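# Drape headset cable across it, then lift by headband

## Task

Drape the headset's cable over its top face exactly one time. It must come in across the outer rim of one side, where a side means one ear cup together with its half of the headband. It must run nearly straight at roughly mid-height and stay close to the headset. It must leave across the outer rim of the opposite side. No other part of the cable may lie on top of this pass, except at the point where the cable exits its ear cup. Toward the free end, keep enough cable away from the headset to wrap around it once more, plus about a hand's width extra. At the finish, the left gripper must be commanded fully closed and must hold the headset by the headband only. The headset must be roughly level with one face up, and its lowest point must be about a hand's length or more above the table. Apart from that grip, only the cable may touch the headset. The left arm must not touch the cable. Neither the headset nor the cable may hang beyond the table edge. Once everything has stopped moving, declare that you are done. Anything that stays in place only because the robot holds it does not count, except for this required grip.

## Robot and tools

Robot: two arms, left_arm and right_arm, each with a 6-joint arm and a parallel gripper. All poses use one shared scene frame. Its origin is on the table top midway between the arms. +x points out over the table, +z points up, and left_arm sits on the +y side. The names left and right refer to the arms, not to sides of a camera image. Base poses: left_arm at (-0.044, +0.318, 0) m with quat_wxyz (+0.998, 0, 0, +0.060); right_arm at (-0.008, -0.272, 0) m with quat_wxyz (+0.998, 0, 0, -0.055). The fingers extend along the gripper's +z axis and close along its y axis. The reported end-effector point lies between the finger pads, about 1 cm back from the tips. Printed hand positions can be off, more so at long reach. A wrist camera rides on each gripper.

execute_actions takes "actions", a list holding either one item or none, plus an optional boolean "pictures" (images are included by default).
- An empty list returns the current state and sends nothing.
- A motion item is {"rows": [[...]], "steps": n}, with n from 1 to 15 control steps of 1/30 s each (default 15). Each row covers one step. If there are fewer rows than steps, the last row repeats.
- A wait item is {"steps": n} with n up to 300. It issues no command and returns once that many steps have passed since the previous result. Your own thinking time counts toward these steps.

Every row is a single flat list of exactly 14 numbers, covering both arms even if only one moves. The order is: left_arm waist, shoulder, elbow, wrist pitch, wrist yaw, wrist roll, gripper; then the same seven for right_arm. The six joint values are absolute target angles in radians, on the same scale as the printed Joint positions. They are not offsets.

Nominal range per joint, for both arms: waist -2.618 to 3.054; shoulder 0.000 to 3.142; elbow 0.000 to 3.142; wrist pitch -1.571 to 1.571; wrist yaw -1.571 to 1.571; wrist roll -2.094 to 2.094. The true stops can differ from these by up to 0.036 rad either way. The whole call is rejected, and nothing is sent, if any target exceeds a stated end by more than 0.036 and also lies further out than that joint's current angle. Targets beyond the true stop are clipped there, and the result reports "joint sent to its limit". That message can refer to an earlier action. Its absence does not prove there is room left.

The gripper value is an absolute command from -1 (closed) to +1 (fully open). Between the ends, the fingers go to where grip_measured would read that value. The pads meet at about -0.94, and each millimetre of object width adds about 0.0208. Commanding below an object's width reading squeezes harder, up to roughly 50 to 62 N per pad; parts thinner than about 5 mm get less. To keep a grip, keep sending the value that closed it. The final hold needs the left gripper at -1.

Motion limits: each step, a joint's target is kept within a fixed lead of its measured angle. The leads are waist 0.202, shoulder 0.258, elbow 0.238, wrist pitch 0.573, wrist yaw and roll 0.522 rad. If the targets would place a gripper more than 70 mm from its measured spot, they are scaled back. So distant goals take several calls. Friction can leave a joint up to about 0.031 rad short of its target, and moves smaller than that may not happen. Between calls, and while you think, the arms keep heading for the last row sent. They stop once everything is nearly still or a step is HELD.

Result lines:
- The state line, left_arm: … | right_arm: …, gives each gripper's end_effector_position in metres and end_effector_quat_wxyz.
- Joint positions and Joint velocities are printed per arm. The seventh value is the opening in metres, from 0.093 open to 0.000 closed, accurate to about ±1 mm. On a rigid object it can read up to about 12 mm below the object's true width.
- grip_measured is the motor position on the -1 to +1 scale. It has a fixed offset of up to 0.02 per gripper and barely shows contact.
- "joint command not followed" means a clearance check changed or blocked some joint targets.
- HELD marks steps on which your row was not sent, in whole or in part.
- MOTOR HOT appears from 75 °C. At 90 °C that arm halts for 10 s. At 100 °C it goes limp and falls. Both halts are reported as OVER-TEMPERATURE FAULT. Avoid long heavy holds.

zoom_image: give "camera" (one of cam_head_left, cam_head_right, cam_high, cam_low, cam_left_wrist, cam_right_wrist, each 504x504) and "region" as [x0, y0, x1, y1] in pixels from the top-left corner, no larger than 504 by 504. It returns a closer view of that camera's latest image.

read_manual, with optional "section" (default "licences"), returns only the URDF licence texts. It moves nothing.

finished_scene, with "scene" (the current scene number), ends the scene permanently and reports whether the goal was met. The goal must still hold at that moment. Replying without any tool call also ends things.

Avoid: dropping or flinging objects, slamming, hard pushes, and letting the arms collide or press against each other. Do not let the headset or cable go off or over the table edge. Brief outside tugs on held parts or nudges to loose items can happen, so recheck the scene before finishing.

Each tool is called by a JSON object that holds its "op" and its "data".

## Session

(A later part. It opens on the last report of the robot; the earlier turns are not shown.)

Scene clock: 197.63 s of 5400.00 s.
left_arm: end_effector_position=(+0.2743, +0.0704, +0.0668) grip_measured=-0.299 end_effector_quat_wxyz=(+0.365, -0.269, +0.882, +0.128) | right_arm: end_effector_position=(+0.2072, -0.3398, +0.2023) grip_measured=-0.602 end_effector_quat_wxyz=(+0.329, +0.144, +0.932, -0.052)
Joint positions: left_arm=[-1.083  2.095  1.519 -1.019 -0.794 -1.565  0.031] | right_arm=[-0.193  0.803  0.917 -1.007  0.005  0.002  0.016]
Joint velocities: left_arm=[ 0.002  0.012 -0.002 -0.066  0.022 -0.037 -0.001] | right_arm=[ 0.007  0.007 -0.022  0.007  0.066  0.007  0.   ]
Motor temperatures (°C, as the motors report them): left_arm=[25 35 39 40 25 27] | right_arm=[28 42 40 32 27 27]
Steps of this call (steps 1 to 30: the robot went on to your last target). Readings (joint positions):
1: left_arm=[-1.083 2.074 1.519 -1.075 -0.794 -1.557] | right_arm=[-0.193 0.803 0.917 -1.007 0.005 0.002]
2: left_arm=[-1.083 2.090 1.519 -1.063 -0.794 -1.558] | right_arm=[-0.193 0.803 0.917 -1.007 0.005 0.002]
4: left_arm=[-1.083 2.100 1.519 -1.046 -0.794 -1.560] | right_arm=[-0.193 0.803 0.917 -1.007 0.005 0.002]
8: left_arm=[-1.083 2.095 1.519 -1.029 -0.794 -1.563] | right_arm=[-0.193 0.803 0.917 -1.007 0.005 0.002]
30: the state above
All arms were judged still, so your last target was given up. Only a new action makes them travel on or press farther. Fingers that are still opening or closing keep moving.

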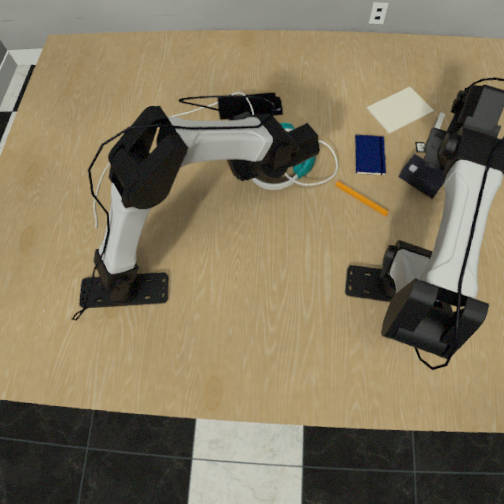

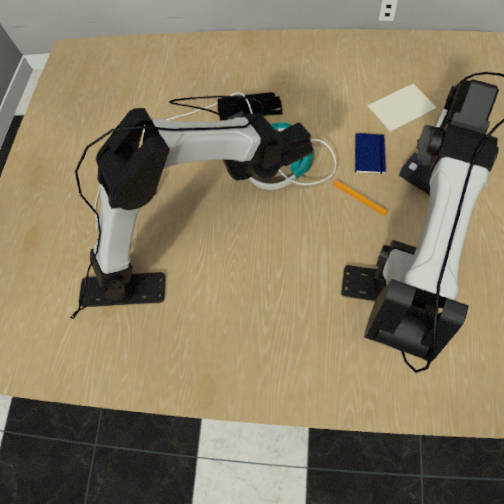

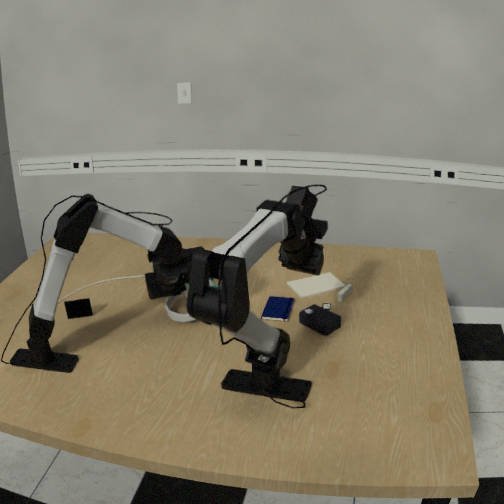

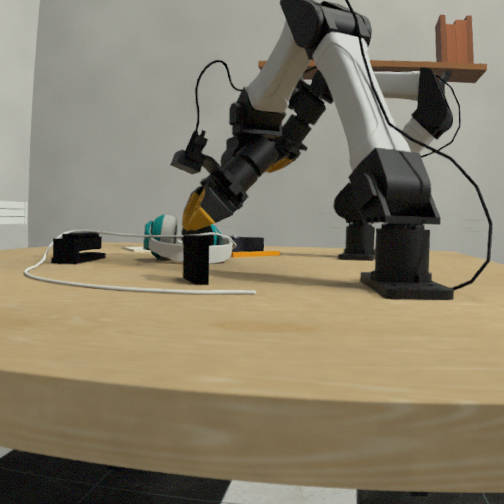

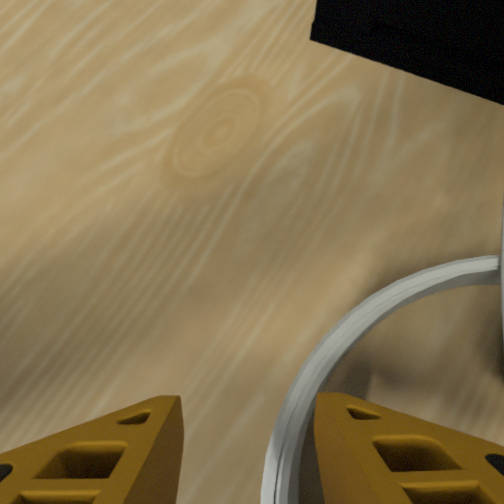

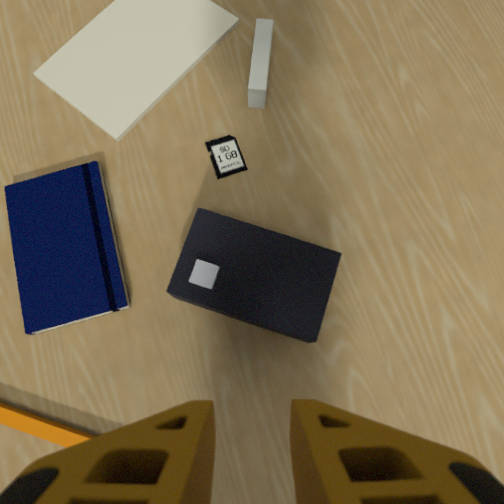

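{"op": "execute_actions", "data": {"actions": [{"rows":[[-1.095,2.09,1.53,-0.95,-0.8,-1.57,-0.3,-0.2,0.8,0.9,-1.0,0,0,-0.6],[-1.095,2.09,1.53,-0.95,-0.8,-1.57,-0.3,-0.2,0.8,0.9,-1.0,0,0,-0.6],[-1.095,2.09,1.53,-0.95,-0.8,-1.57,-0.3,-0.2,0.8,0.9,-1.0,0,0,-0.6],[-1.095,2.13,1.53,-0.93,-0.8,-1.57,-0.3,-0.2,0.8,0.9,-1.0,0,0,-0.6],[-1.095,2.13,1.53,-0.93,-0.8,-1.57,-0.3,-0.2,0.8,0.9,-1.0,0,0,-0.6],[-1.095,2.16,1.53,-0.91,-0.8,-1.57,-0.3,-0.2,0.8,0.9,-1.0,0,0,-0.6],[-1.095,2.16,1.53,-0.91,-0.8,-1.57,-0.3,-0.2,0.8,0.9,-1.0,0,0,-0.6],[-1.095,2.19,1.53,-0.895,-0.8,-1.57,-0.3,-0.2,0.8,0.9,-1.0,0,0,-0.6],[-1.095,2.19,1.53,-0.895,-0.8,-1.57,-0.3,-0.2,0.8,0.9,-1.0,0,0,-0.6],[-1.095,2.21,1.53,-0.895,-0.8,-1.57,-0.3,-0.2,0.8,0.9,-1.0,0,0,-0.6]]}], "pictures": false}}

{"op": "execute_actions", "data": {"actions": [{"steps":15}]}}

Scene clock: 210.30 s of 5400.00 s.
left_arm: end_effector_position=(+0.2801, +0.0621, +0.0213) grip_measured=-0.299 end_effector_quat_wxyz=(+0.362, -0.264, +0.883, +0.138) | right_arm: end_effector_position=(+0.2072, -0.3398, +0.2023) grip_measured=-0.602 end_effector_quat_wxyz=(+0.329, +0.144, +0.932, -0.052)
Joint positions: left_arm=[-1.083  2.216  1.519 -0.923 -0.795 -1.565  0.031] | right_arm=[-0.193  0.803  0.917 -1.007  0.005  0.002  0.016]
Joint velocities: left_arm=[ 0.007  0.032  0.017 -0.051 -0.11  -0.022  0.001] | right_arm=[-0.012 -0.012  0.002 -0.051 -0.037  0.007  0.001]
Motor temperatures (°C, as the motors report them): left_arm=[25 40 39 37 26 27] | right_arm=[28 40 40 33 27 27]
Steps of this call (steps 1 to 90: nothing new was sent; then 9.17 s passed at rest; steps 91 to 105: all 15 steps of this action). Readings (joint positions):
91: left_arm=[-1.083 2.095 1.519 -1.015 -0.794 -1.565] | right_arm=[-0.193 0.803 0.917 -1.007 0.005 0.002]
92: left_arm=[-1.083 2.095 1.519 -1.006 -0.794 -1.565] | right_arm=[-0.193 0.803 0.917 -1.007 0.005 0.002]
94: left_arm=[-1.083 2.097 1.519 -0.990 -0.794 -1.565] | right_arm=[-0.193 0.803 0.917 -1.007 0.005 0.002]
98: left_arm=[-1.083 2.132 1.519 -0.953 -0.795 -1.565] | right_arm=[-0.193 0.803 0.917 -1.007 0.005 0.002]
105: the state above

Scene clock: 210.80 s of 5400.00 s.
left_arm: end_effector_position=(+0.2811, +0.0607, +0.0213) grip_measured=-0.299 end_effector_quat_wxyz=(+0.363, -0.266, +0.883, +0.134) | right_arm: end_effector_position=(+0.2072, -0.3398, +0.2023) grip_measured=-0.602 end_effector_quat_wxyz=(+0.329, +0.144, +0.932, -0.052)
Joint positions: left_arm=[-1.083  2.216  1.519 -0.914 -0.795 -1.565  0.031] | right_arm=[-0.193  0.803  0.917 -1.007  0.005  0.002  0.016]
Joint velocities: left_arm=[-0.012 -0.007 -0.002 -0.051  0.066  0.007 -0.001] | right_arm=[-0.007 -0.017  0.002 -0.007 -0.007  0.022 -0.   ]
Motor temperatures (°C, as the motors report them): left_arm=[25 41 39 37 26 27] | right_arm=[28 40 40 33 27 27]
Steps of this call (steps 1 to 15: the robot went on to your last target). Readings (joint positions):
1: left_arm=[-1.083 2.216 1.519 -0.921 -0.795 -1.565] | right_arm=[-0.193 0.803 0.917 -1.007 0.005 0.002]
2: left_arm=[-1.083 2.216 1.519 -0.919 -0.795 -1.565] | right_arm=[-0.193 0.803 0.917 -1.007 0.005 0.002]
4: left_arm=[-1.083 2.216 1.519 -0.917 -0.795 -1.565] | right_arm=[-0.193 0.803 0.917 -1.007 0.005 0.002]
8: left_arm=[-1.083 2.216 1.519 -0.915 -0.795 -1.565] | right_arm=[-0.193 0.803 0.917 -1.007 0.005 0.002]
15: the state above
All arms were judged still, so your last target was given up. Only a new action makes them travel on or press farther. Fingers that are still opening or closing keep moving.

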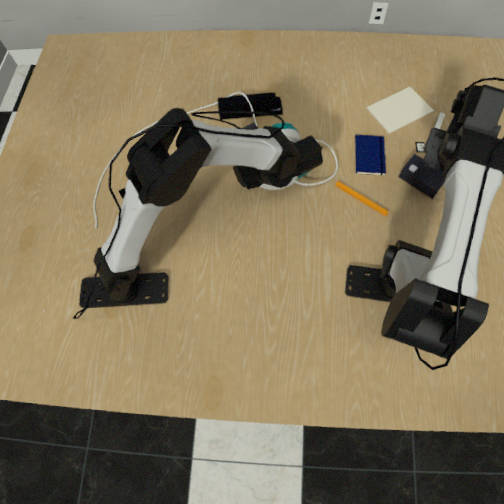

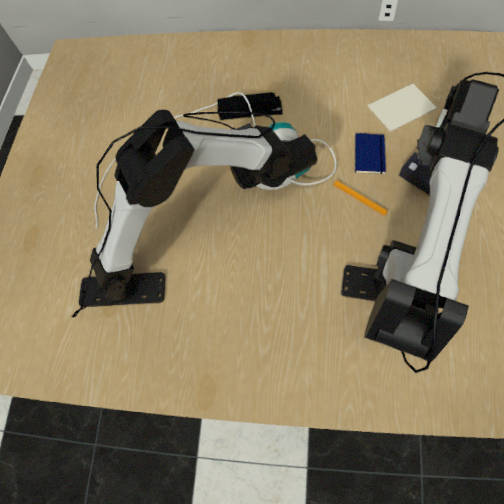

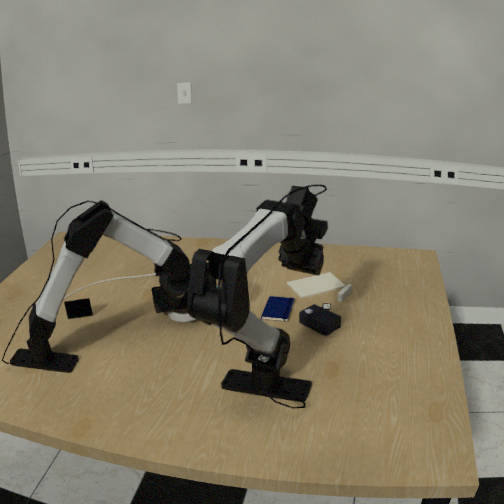

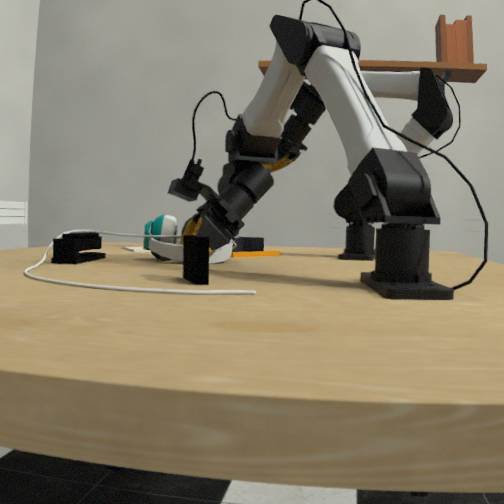

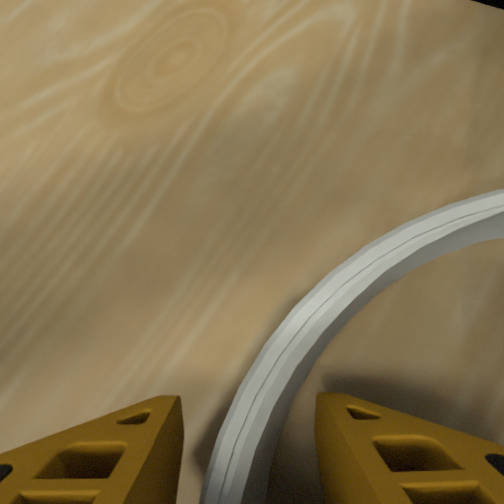

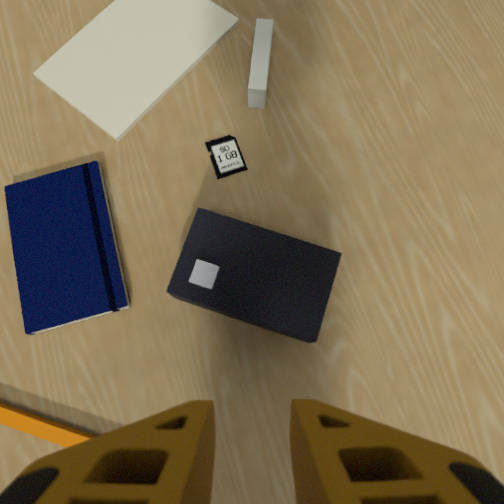

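{"op": "execute_actions", "data": {"actions": [{"rows":[[-1.13,2.21,1.53,-0.94,-0.8,-1.57,-0.3,-0.2,0.8,0.9,-1.0,0,0,-0.6],[-1.13,2.21,1.53,-0.94,-0.8,-1.57,-0.3,-0.2,0.8,0.9,-1.0,0,0,-0.6],[-1.13,2.21,1.53,-0.94,-0.8,-1.57,-0.3,-0.2,0.8,0.9,-1.0,0,0,-0.6],[-1.13,2.21,1.53,-0.94,-0.8,-1.57,-0.3,-0.2,0.8,0.9,-1.0,0,0,-0.6],[-1.13,2.21,1.53,-0.94,-0.8,-1.57,-0.3,-0.2,0.8,0.9,-1.0,0,0,-0.6],[-1.13,2.21,1.53,-0.94,-0.8,-1.57,-0.3,-0.2,0.8,0.9,-1.0,0,0,-0.6],[-1.13,2.21,1.53,-0.94,-0.8,-1.57,-0.5,-0.2,0.8,0.9,-1.0,0,0,-0.6],[-1.13,2.21,1.53,-0.94,-0.8,-1.57,-0.6,-0.2,0.8,0.9,-1.0,0,0,-0.6],[-1.13,2.21,1.53,-0.94,-0.8,-1.57,-0.7,-0.2,0.8,0.9,-1.0,0,0,-0.6],[-1.13,2.21,1.53,-0.94,-0.8,-1.57,-0.8,-0.2,0.8,0.9,-1.0,0,0,-0.6],[-1.13,2.21,1.53,-0.94,-0.8,-1.57,-0.9,-0.2,0.8,0.9,-1.0,0,0,-0.6],[-1.13,2.21,1.53,-0.94,-0.8,-1.57,-1,-0.2,0.8,0.9,-1.0,0,0,-0.6]]}], "pictures": false}}

{"op": "execute_actions", "data": {"actions": [{"rows":[[-1.13,2.19,1.53,-0.96,-0.8,-1.57,-1,-0.2,0.8,0.9,-1.0,0,0,-0.6],[-1.12,2.17,1.53,-0.98,-0.8,-1.57,-1,-0.2,0.8,0.9,-1.0,0,0,-0.6],[-1.11,2.15,1.53,-1.0,-0.8,-1.57,-1,-0.2,0.8,0.9,-1.0,0,0,-0.6],[-1.1,2.13,1.54,-1.03,-0.8,-1.57,-1,-0.2,0.8,0.9,-1.0,0,0,-0.6],[-1.09,2.11,1.54,-1.05,-0.8,-1.57,-1,-0.2,0.8,0.9,-1.0,0,0,-0.6],[-1.08,2.09,1.54,-1.07,-0.8,-1.57,-1,-0.2,0.8,0.9,-1.0,0,0,-0.6],[-1.07,2.07,1.55,-1.1,-0.8,-1.57,-1,-0.2,0.8,0.9,-1.0,0,0,-0.6],[-1.06,2.05,1.55,-1.12,-0.8,-1.57,-1,-0.2,0.8,0.9,-1.0,0,0,-0.6],[-1.05,2.03,1.55,-1.14,-0.8,-1.57,-1,-0.2,0.8,0.9,-1.0,0,0,-0.6],[-1.04,2.01,1.56,-1.17,-0.8,-1.57,-1,-0.2,0.8,0.9,-1.0,0,0,-0.6],[-1.03,1.99,1.56,-1.19,-0.8,-1.57,-1,-0.2,0.8,0.9,-1.0,0,0,-0.6],[-1.02,1.97,1.56,-1.21,-0.8,-1.57,-1,-0.2,0.8,0.9,-1.0,0,0,-0.6],[-1.01,1.95,1.57,-1.24,-0.8,-1.57,-1,-0.2,0.8,0.9,-1.0,0,0,-0.6],[-1.0,1.93,1.57,-1.26,-0.8,-1.57,-1,-0.2,0.8,0.9,-1.0,0,0,-0.6],[-0.99,1.91,1.57,-1.28,-0.8,-1.57,-1,-0.2,0.8,0.9,-1.0,0,0,-0.6]]}], "pictures": false}}

{"op": "execute_actions", "data": {"actions": [{"steps":25}]}}

Scene clock: 242.40 s of 5400.00 s.
left_arm: end_effector_position=(+0.2694, +0.0478, +0.0258) grip_measured=-0.865 end_effector_quat_wxyz=(+0.369, -0.254, +0.885, +0.124) | right_arm: end_effector_position=(+0.2072, -0.3398, +0.2023) grip_measured=-0.602 end_effector_quat_wxyz=(+0.329, +0.144, +0.932, -0.052)
Joint positions: left_arm=[-1.127  2.206  1.519 -0.924 -0.799 -1.583  0.004] | right_arm=[-0.193  0.803  0.917 -1.007  0.005  0.002  0.016]
Joint velocities: left_arm=[-0.002 -0.051  0.007  0.051 -0.037 -0.022 -0.   ] | right_arm=[-0.017  0.007  0.017  0.022 -0.007 -0.037 -0.001]
Motor temperatures (°C, as the motors report them): left_arm=[25 48 40 35 26 27] | right_arm=[28 38 40 34 27 27]
Steps of this call (steps 1 to 90: nothing new was sent; then 28.10 s passed at rest; steps 91 to 105: all 15 steps of this action). Readings (joint positions):
91: left_arm=[-1.085 2.216 1.519 -0.915 -0.795 -1.565] | right_arm=[-0.193 0.803 0.917 -1.007 0.005 0.002]
92: left_arm=[-1.091 2.216 1.519 -0.916 -0.795 -1.565] | right_arm=[-0.193 0.803 0.917 -1.007 0.005 0.002]
94: left_arm=[-1.107 2.216 1.519 -0.919 -0.795 -1.565] | right_arm=[-0.193 0.803 0.917 -1.007 0.005 0.002]
98: left_arm=[-1.126 2.216 1.519 -0.924 -0.795 -1.566] | right_arm=[-0.193 0.803 0.917 -1.007 0.005 0.002]
105: the state above

Scene clock: 242.90 s of 5400.00 s.
left_arm: end_effector_position=(+0.2741, +0.1124, +0.1121) grip_measured=-0.901 end_effector_quat_wxyz=(+0.354, -0.294, +0.875, +0.152) | right_arm: end_effector_position=(+0.2072, -0.3398, +0.2023) grip_measured=-0.602 end_effector_quat_wxyz=(+0.329, +0.144, +0.932, -0.052)
Joint positions: left_arm=[-1.014  1.975  1.528 -1.179 -0.79  -1.566  0.002] | right_arm=[-0.193  0.803  0.917 -1.007  0.005  0.002  0.016]
Joint velocities: left_arm=[ 0.266 -0.579  0.085 -0.711 -0.022  0.037 -0.   ] | right_arm=[-0.012 -0.007 -0.012  0.022 -0.007  0.007  0.001]
Motor temperatures (°C, as the motors report them): left_arm=[25 48 40 35 26 27] | right_arm=[28 38 40 34 27 27]
Steps of this call (steps 1 to 15: all 15 steps of this action). Readings (joint positions):
1: left_arm=[-1.127 2.203 1.519 -0.924 -0.799 -1.584] | right_arm=[-0.193 0.803 0.917 -1.007 0.005 0.002]
2: left_arm=[-1.127 2.198 1.519 -0.924 -0.799 -1.584] | right_arm=[-0.193 0.803 0.917 -1.007 0.005 0.002]
4: left_arm=[-1.126 2.178 1.519 -0.932 -0.799 -1.584] | right_arm=[-0.193 0.803 0.917 -1.007 0.005 0.002]
8: left_arm=[-1.101 2.107 1.519 -1.004 -0.792 -1.575] | right_arm=[-0.193 0.803 0.917 -1.007 0.005 0.002]
15: the state above

Scene clock: 243.73 s of 5400.00 s.
left_arm: end_effector_position=(+0.2681, +0.1312, +0.1364) grip_measured=-0.901 end_effector_quat_wxyz=(+0.348, -0.298, +0.873, +0.166) | right_arm: end_effector_position=(+0.2072, -0.3398, +0.2023) grip_measured=-0.602 end_effector_quat_wxyz=(+0.329, +0.144, +0.932, -0.052)
Joint positions: left_arm=[-0.993  1.916  1.543 -1.276 -0.788 -1.563  0.002] | right_arm=[-0.193  0.803  0.917 -1.007  0.005  0.002  0.016]
Joint velocities: left_arm=[-0.007 -0.007  0.002  0.022  0.022 -0.022  0.001] | right_arm=[ 0.012  0.002  0.002  0.007 -0.022 -0.037 -0.001]
Motor temperatures (°C, as the motors report them): left_arm=[25 48 40 34 26 27] | right_arm=[28 38 40 34 27 27]
Steps of this call (steps 1 to 25: the robot went on to your last target). Readings (joint positions):
1: left_arm=[-1.006 1.956 1.531 -1.199 -0.790 -1.565] | right_arm=[-0.193 0.803 0.917 -1.007 0.005 0.002]
2: left_arm=[-0.999 1.939 1.534 -1.217 -0.790 -1.565] | right_arm=[-0.193 0.803 0.917 -1.007 0.005 0.002]
4: left_arm=[-0.993 1.919 1.541 -1.241 -0.790 -1.565] | right_arm=[-0.193 0.803 0.917 -1.007 0.005 0.002]
8: left_arm=[-0.993 1.916 1.543 -1.264 -0.789 -1.564] | right_arm=[-0.193 0.803 0.917 -1.007 0.005 0.002]
25: the state above

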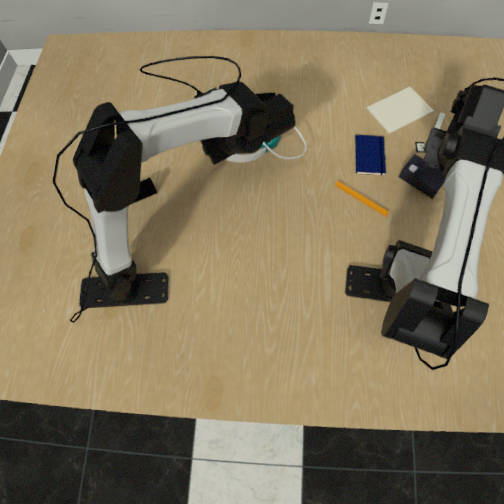

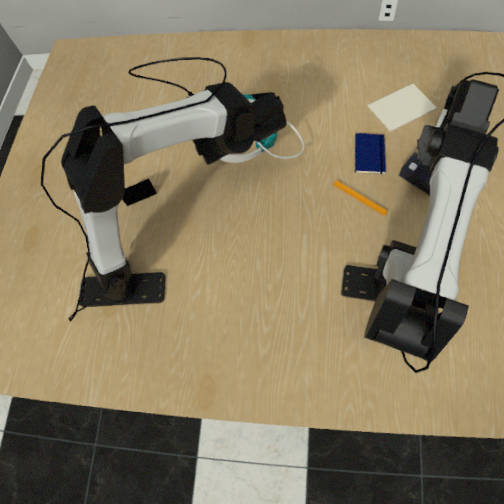

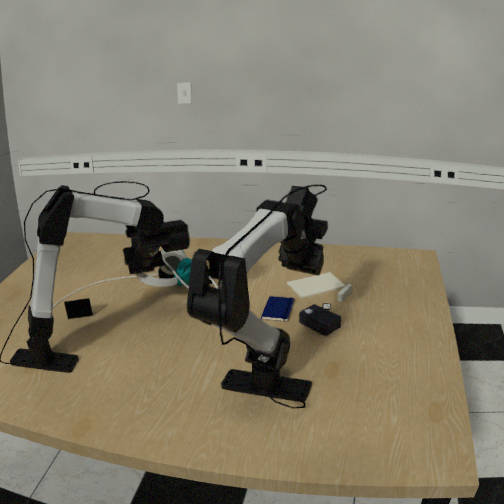

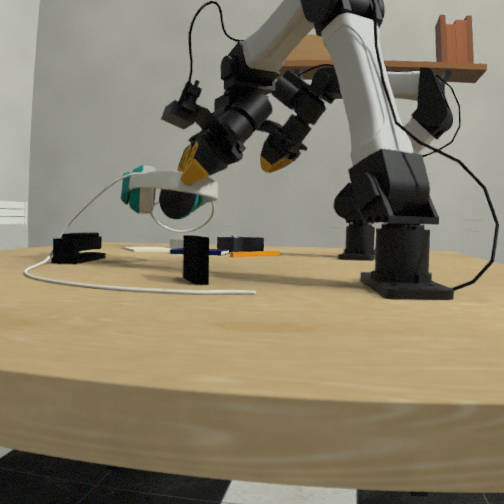

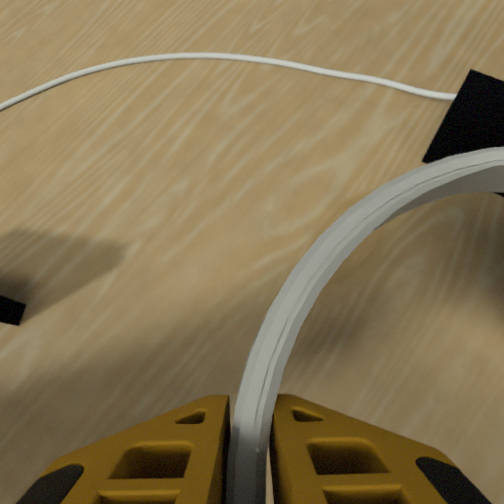

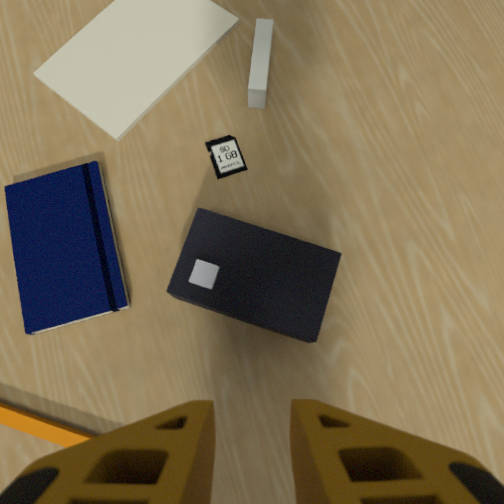

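{"op": "execute_actions", "data": {"actions": [{"rows":[[-0.985,1.9,1.585,-1.3,-0.8,-1.57,-1,0.9,0.8,1.5,-0.9,0,0,-0.6],[-0.98,1.885,1.6,-1.325,-0.8,-1.57,-1,0.9,0.8,1.5,-0.9,0,0,-0.6],[-0.97,1.87,1.615,-1.35,-0.8,-1.57,-1,0.9,0.8,1.5,-0.9,0,0,-0.6],[-0.96,1.855,1.63,-1.375,-0.8,-1.57,-1,0.9,0.8,1.5,-0.9,0,0,-0.6],[-0.95,1.84,1.645,-1.4,-0.8,-1.57,-1,0.9,0.8,1.5,-0.9,0,0,-0.6],[-0.94,1.825,1.66,-1.425,-0.8,-1.57,-1,0.9,0.8,1.5,-0.9,0,0,-0.6],[-0.93,1.81,1.675,-1.45,-0.8,-1.57,-1,0.9,0.8,1.5,-0.9,0,0,-0.6],[-0.92,1.795,1.69,-1.475,-0.8,-1.57,-1,0.9,0.8,1.5,-0.9,0,0,-0.6],[-0.91,1.78,1.705,-1.5,-0.8,-1.57,-1,0.9,0.8,1.5,-0.9,0,0,-0.6],[-0.9,1.765,1.72,-1.52,-0.8,-1.57,-1,0.9,0.8,1.5,-0.9,0,0,-0.6],[-0.89,1.75,1.735,-1.54,-0.8,-1.57,-1,0.9,0.8,1.5,-0.9,0,0,-0.6],[-0.88,1.735,1.75,-1.555,-0.8,-1.57,-1,0.9,0.8,1.5,-0.9,0,0,-0.6],[-0.87,1.72,1.76,-1.555,-0.8,-1.57,-1,0.9,0.8,1.5,-0.9,0,0,-0.6],[-0.86,1.71,1.77,-1.555,-0.8,-1.57,-1,0.9,0.8,1.5,-0.9,0,0,-0.6],[-0.85,1.7,1.78,-1.555,-0.8,-1.57,-1,0.9,0.8,1.5,-0.9,0,0,-0.6]]}], "pictures": false}}

{"op": "execute_actions", "data": {"actions": [{"steps":50}]}}

Scene clock: 261.80 s of 5400.00 s.
left_arm: end_effector_position=(+0.2694, +0.1847, +0.2394) grip_measured=-0.901 end_effector_quat_wxyz=(+0.359, -0.371, +0.847, +0.127) | right_arm: end_effector_position=(+0.1853, -0.1615, +0.4650) grip_measured=-0.602 end_effector_quat_wxyz=(+0.621, -0.196, +0.740, +0.166)
Joint positions: left_arm=[-0.877  1.736  1.731 -1.507 -0.78  -1.56   0.002] | right_arm=[ 0.631  0.798  1.502 -0.878  0.002  0.003  0.016]
Joint velocities: left_arm=[ 0.271 -0.442  0.339 -0.388 -0.051  0.051 -0.   ] | right_arm=[ 2.137 -0.017 -0.022  0.022 -0.007 -0.007 -0.001]
Motor temperatures (°C, as the motors report them): left_arm=[25 48 41 34 26 27] | right_arm=[28 37 40 34 27 27]
Steps of this call (steps 1 to 15: the robot went on to your last target; steps 16 to 90: nothing new was sent; then 14.57 s passed at rest; steps 91 to 105: all 15 steps of this action). Readings (joint positions):
91: left_arm=[-0.993 1.916 1.543 -1.277 -0.788 -1.563] | right_arm=[-0.174 0.804 0.933 -1.013 0.013 0.003]
92: left_arm=[-0.993 1.916 1.546 -1.284 -0.788 -1.563] | right_arm=[-0.128 0.808 0.967 -1.017 0.014 0.003]
94: left_arm=[-0.990 1.913 1.563 -1.310 -0.784 -1.562] | right_arm=[-0.034 0.809 1.061 -0.998 0.011 0.003]
98: left_arm=[-0.955 1.867 1.620 -1.378 -0.780 -1.560] | right_arm=[0.160 0.809 1.274 -0.955 0.008 0.003]
105: the state above

Scene clock: 263.47 s of 5400.00 s.
left_arm: end_effector_position=(+0.2642, +0.1988, +0.2549) grip_measured=-0.901 end_effector_quat_wxyz=(+0.361, -0.381, +0.842, +0.129) | right_arm: end_effector_position=(+0.1494, -0.1153, +0.4629) grip_measured=-0.602 end_effector_quat_wxyz=(+0.591, -0.293, +0.711, +0.246)
Joint positions: left_arm=[-0.857  1.703  1.755 -1.557 -0.784 -1.56   0.002] | right_arm=[ 0.89   0.797  1.502 -0.887 -0.005  0.002  0.016]
Joint velocities: left_arm=[-0.007 -0.002  0.002 -0.007 -0.007 -0.066  0.001] | right_arm=[-0.002 -0.007  0.002 -0.007 -0.066 -0.022  0.   ]
Motor temperatures (°C, as the motors report them): left_arm=[25 48 41 34 26 27] | right_arm=[28 37 40 35 27 27]
Steps of this call (steps 1 to 30: the robot went on to your last target; steps 31 to 50: nothing new was sent). Readings (joint positions):
1: left_arm=[-0.868 1.722 1.741 -1.518 -0.780 -1.560] | right_arm=[0.704 0.797 1.502 -0.878 0.002 0.003]
2: left_arm=[-0.862 1.712 1.748 -1.526 -0.782 -1.560] | right_arm=[0.776 0.797 1.502 -0.880 0.001 0.003]
4: left_arm=[-0.857 1.702 1.755 -1.539 -0.784 -1.560] | right_arm=[0.868 0.797 1.502 -0.885 -0.006 0.002]
8: left_arm=[-0.857 1.703 1.755 -1.551 -0.784 -1.560] | right_arm=[0.890 0.797 1.502 -0.887 -0.006 0.002]
50: the state above
All arms were judged still, so your last target was given up. Only a new action makes them travel on or press farther. Fingers that are still opening or closing keep moving.

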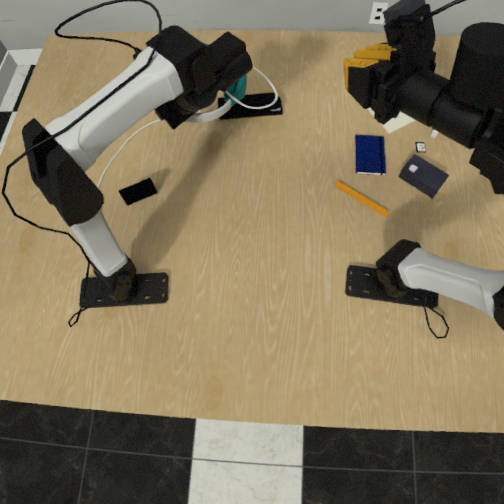

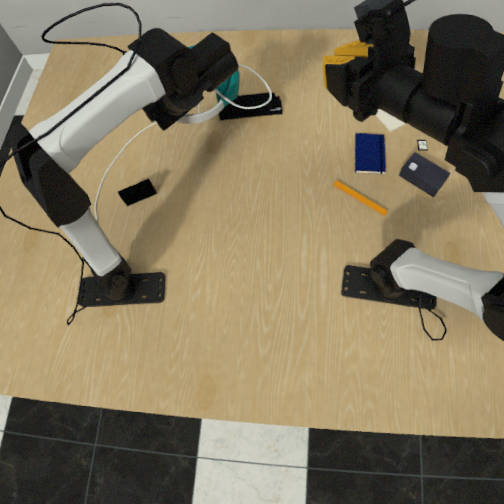

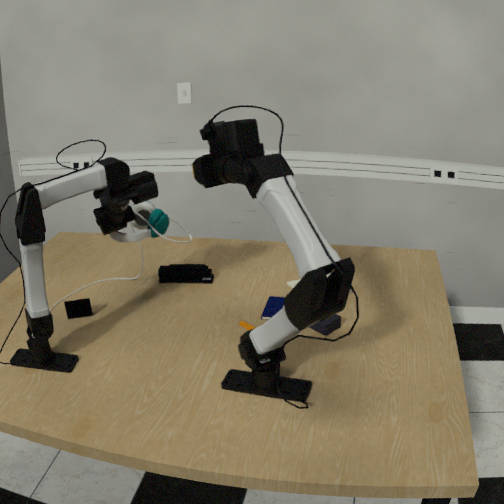

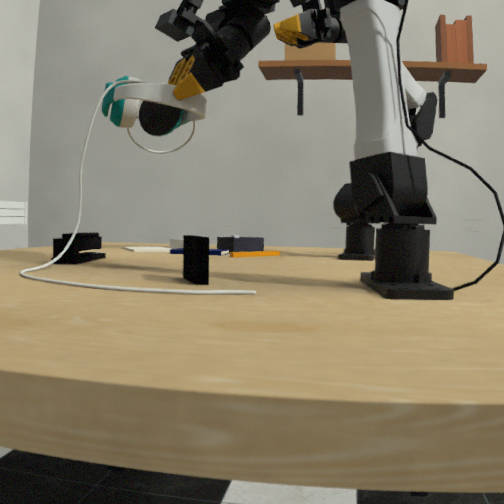

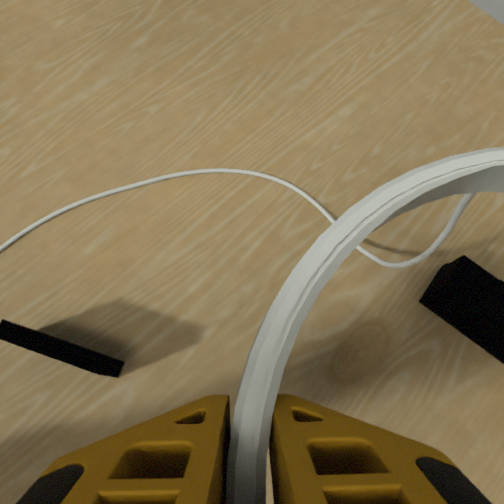

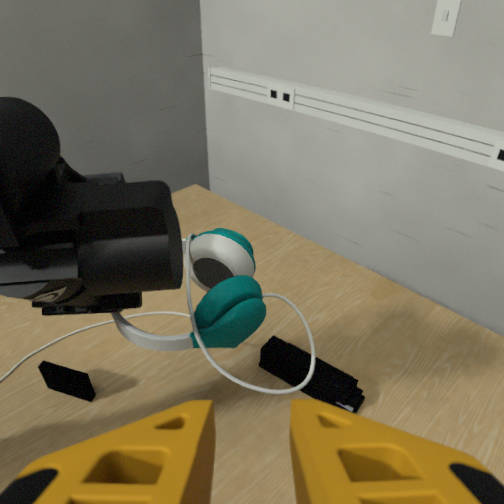

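{"op": "finished_scene", "data": {"scene": 2}}

The scene is finished: the task was done.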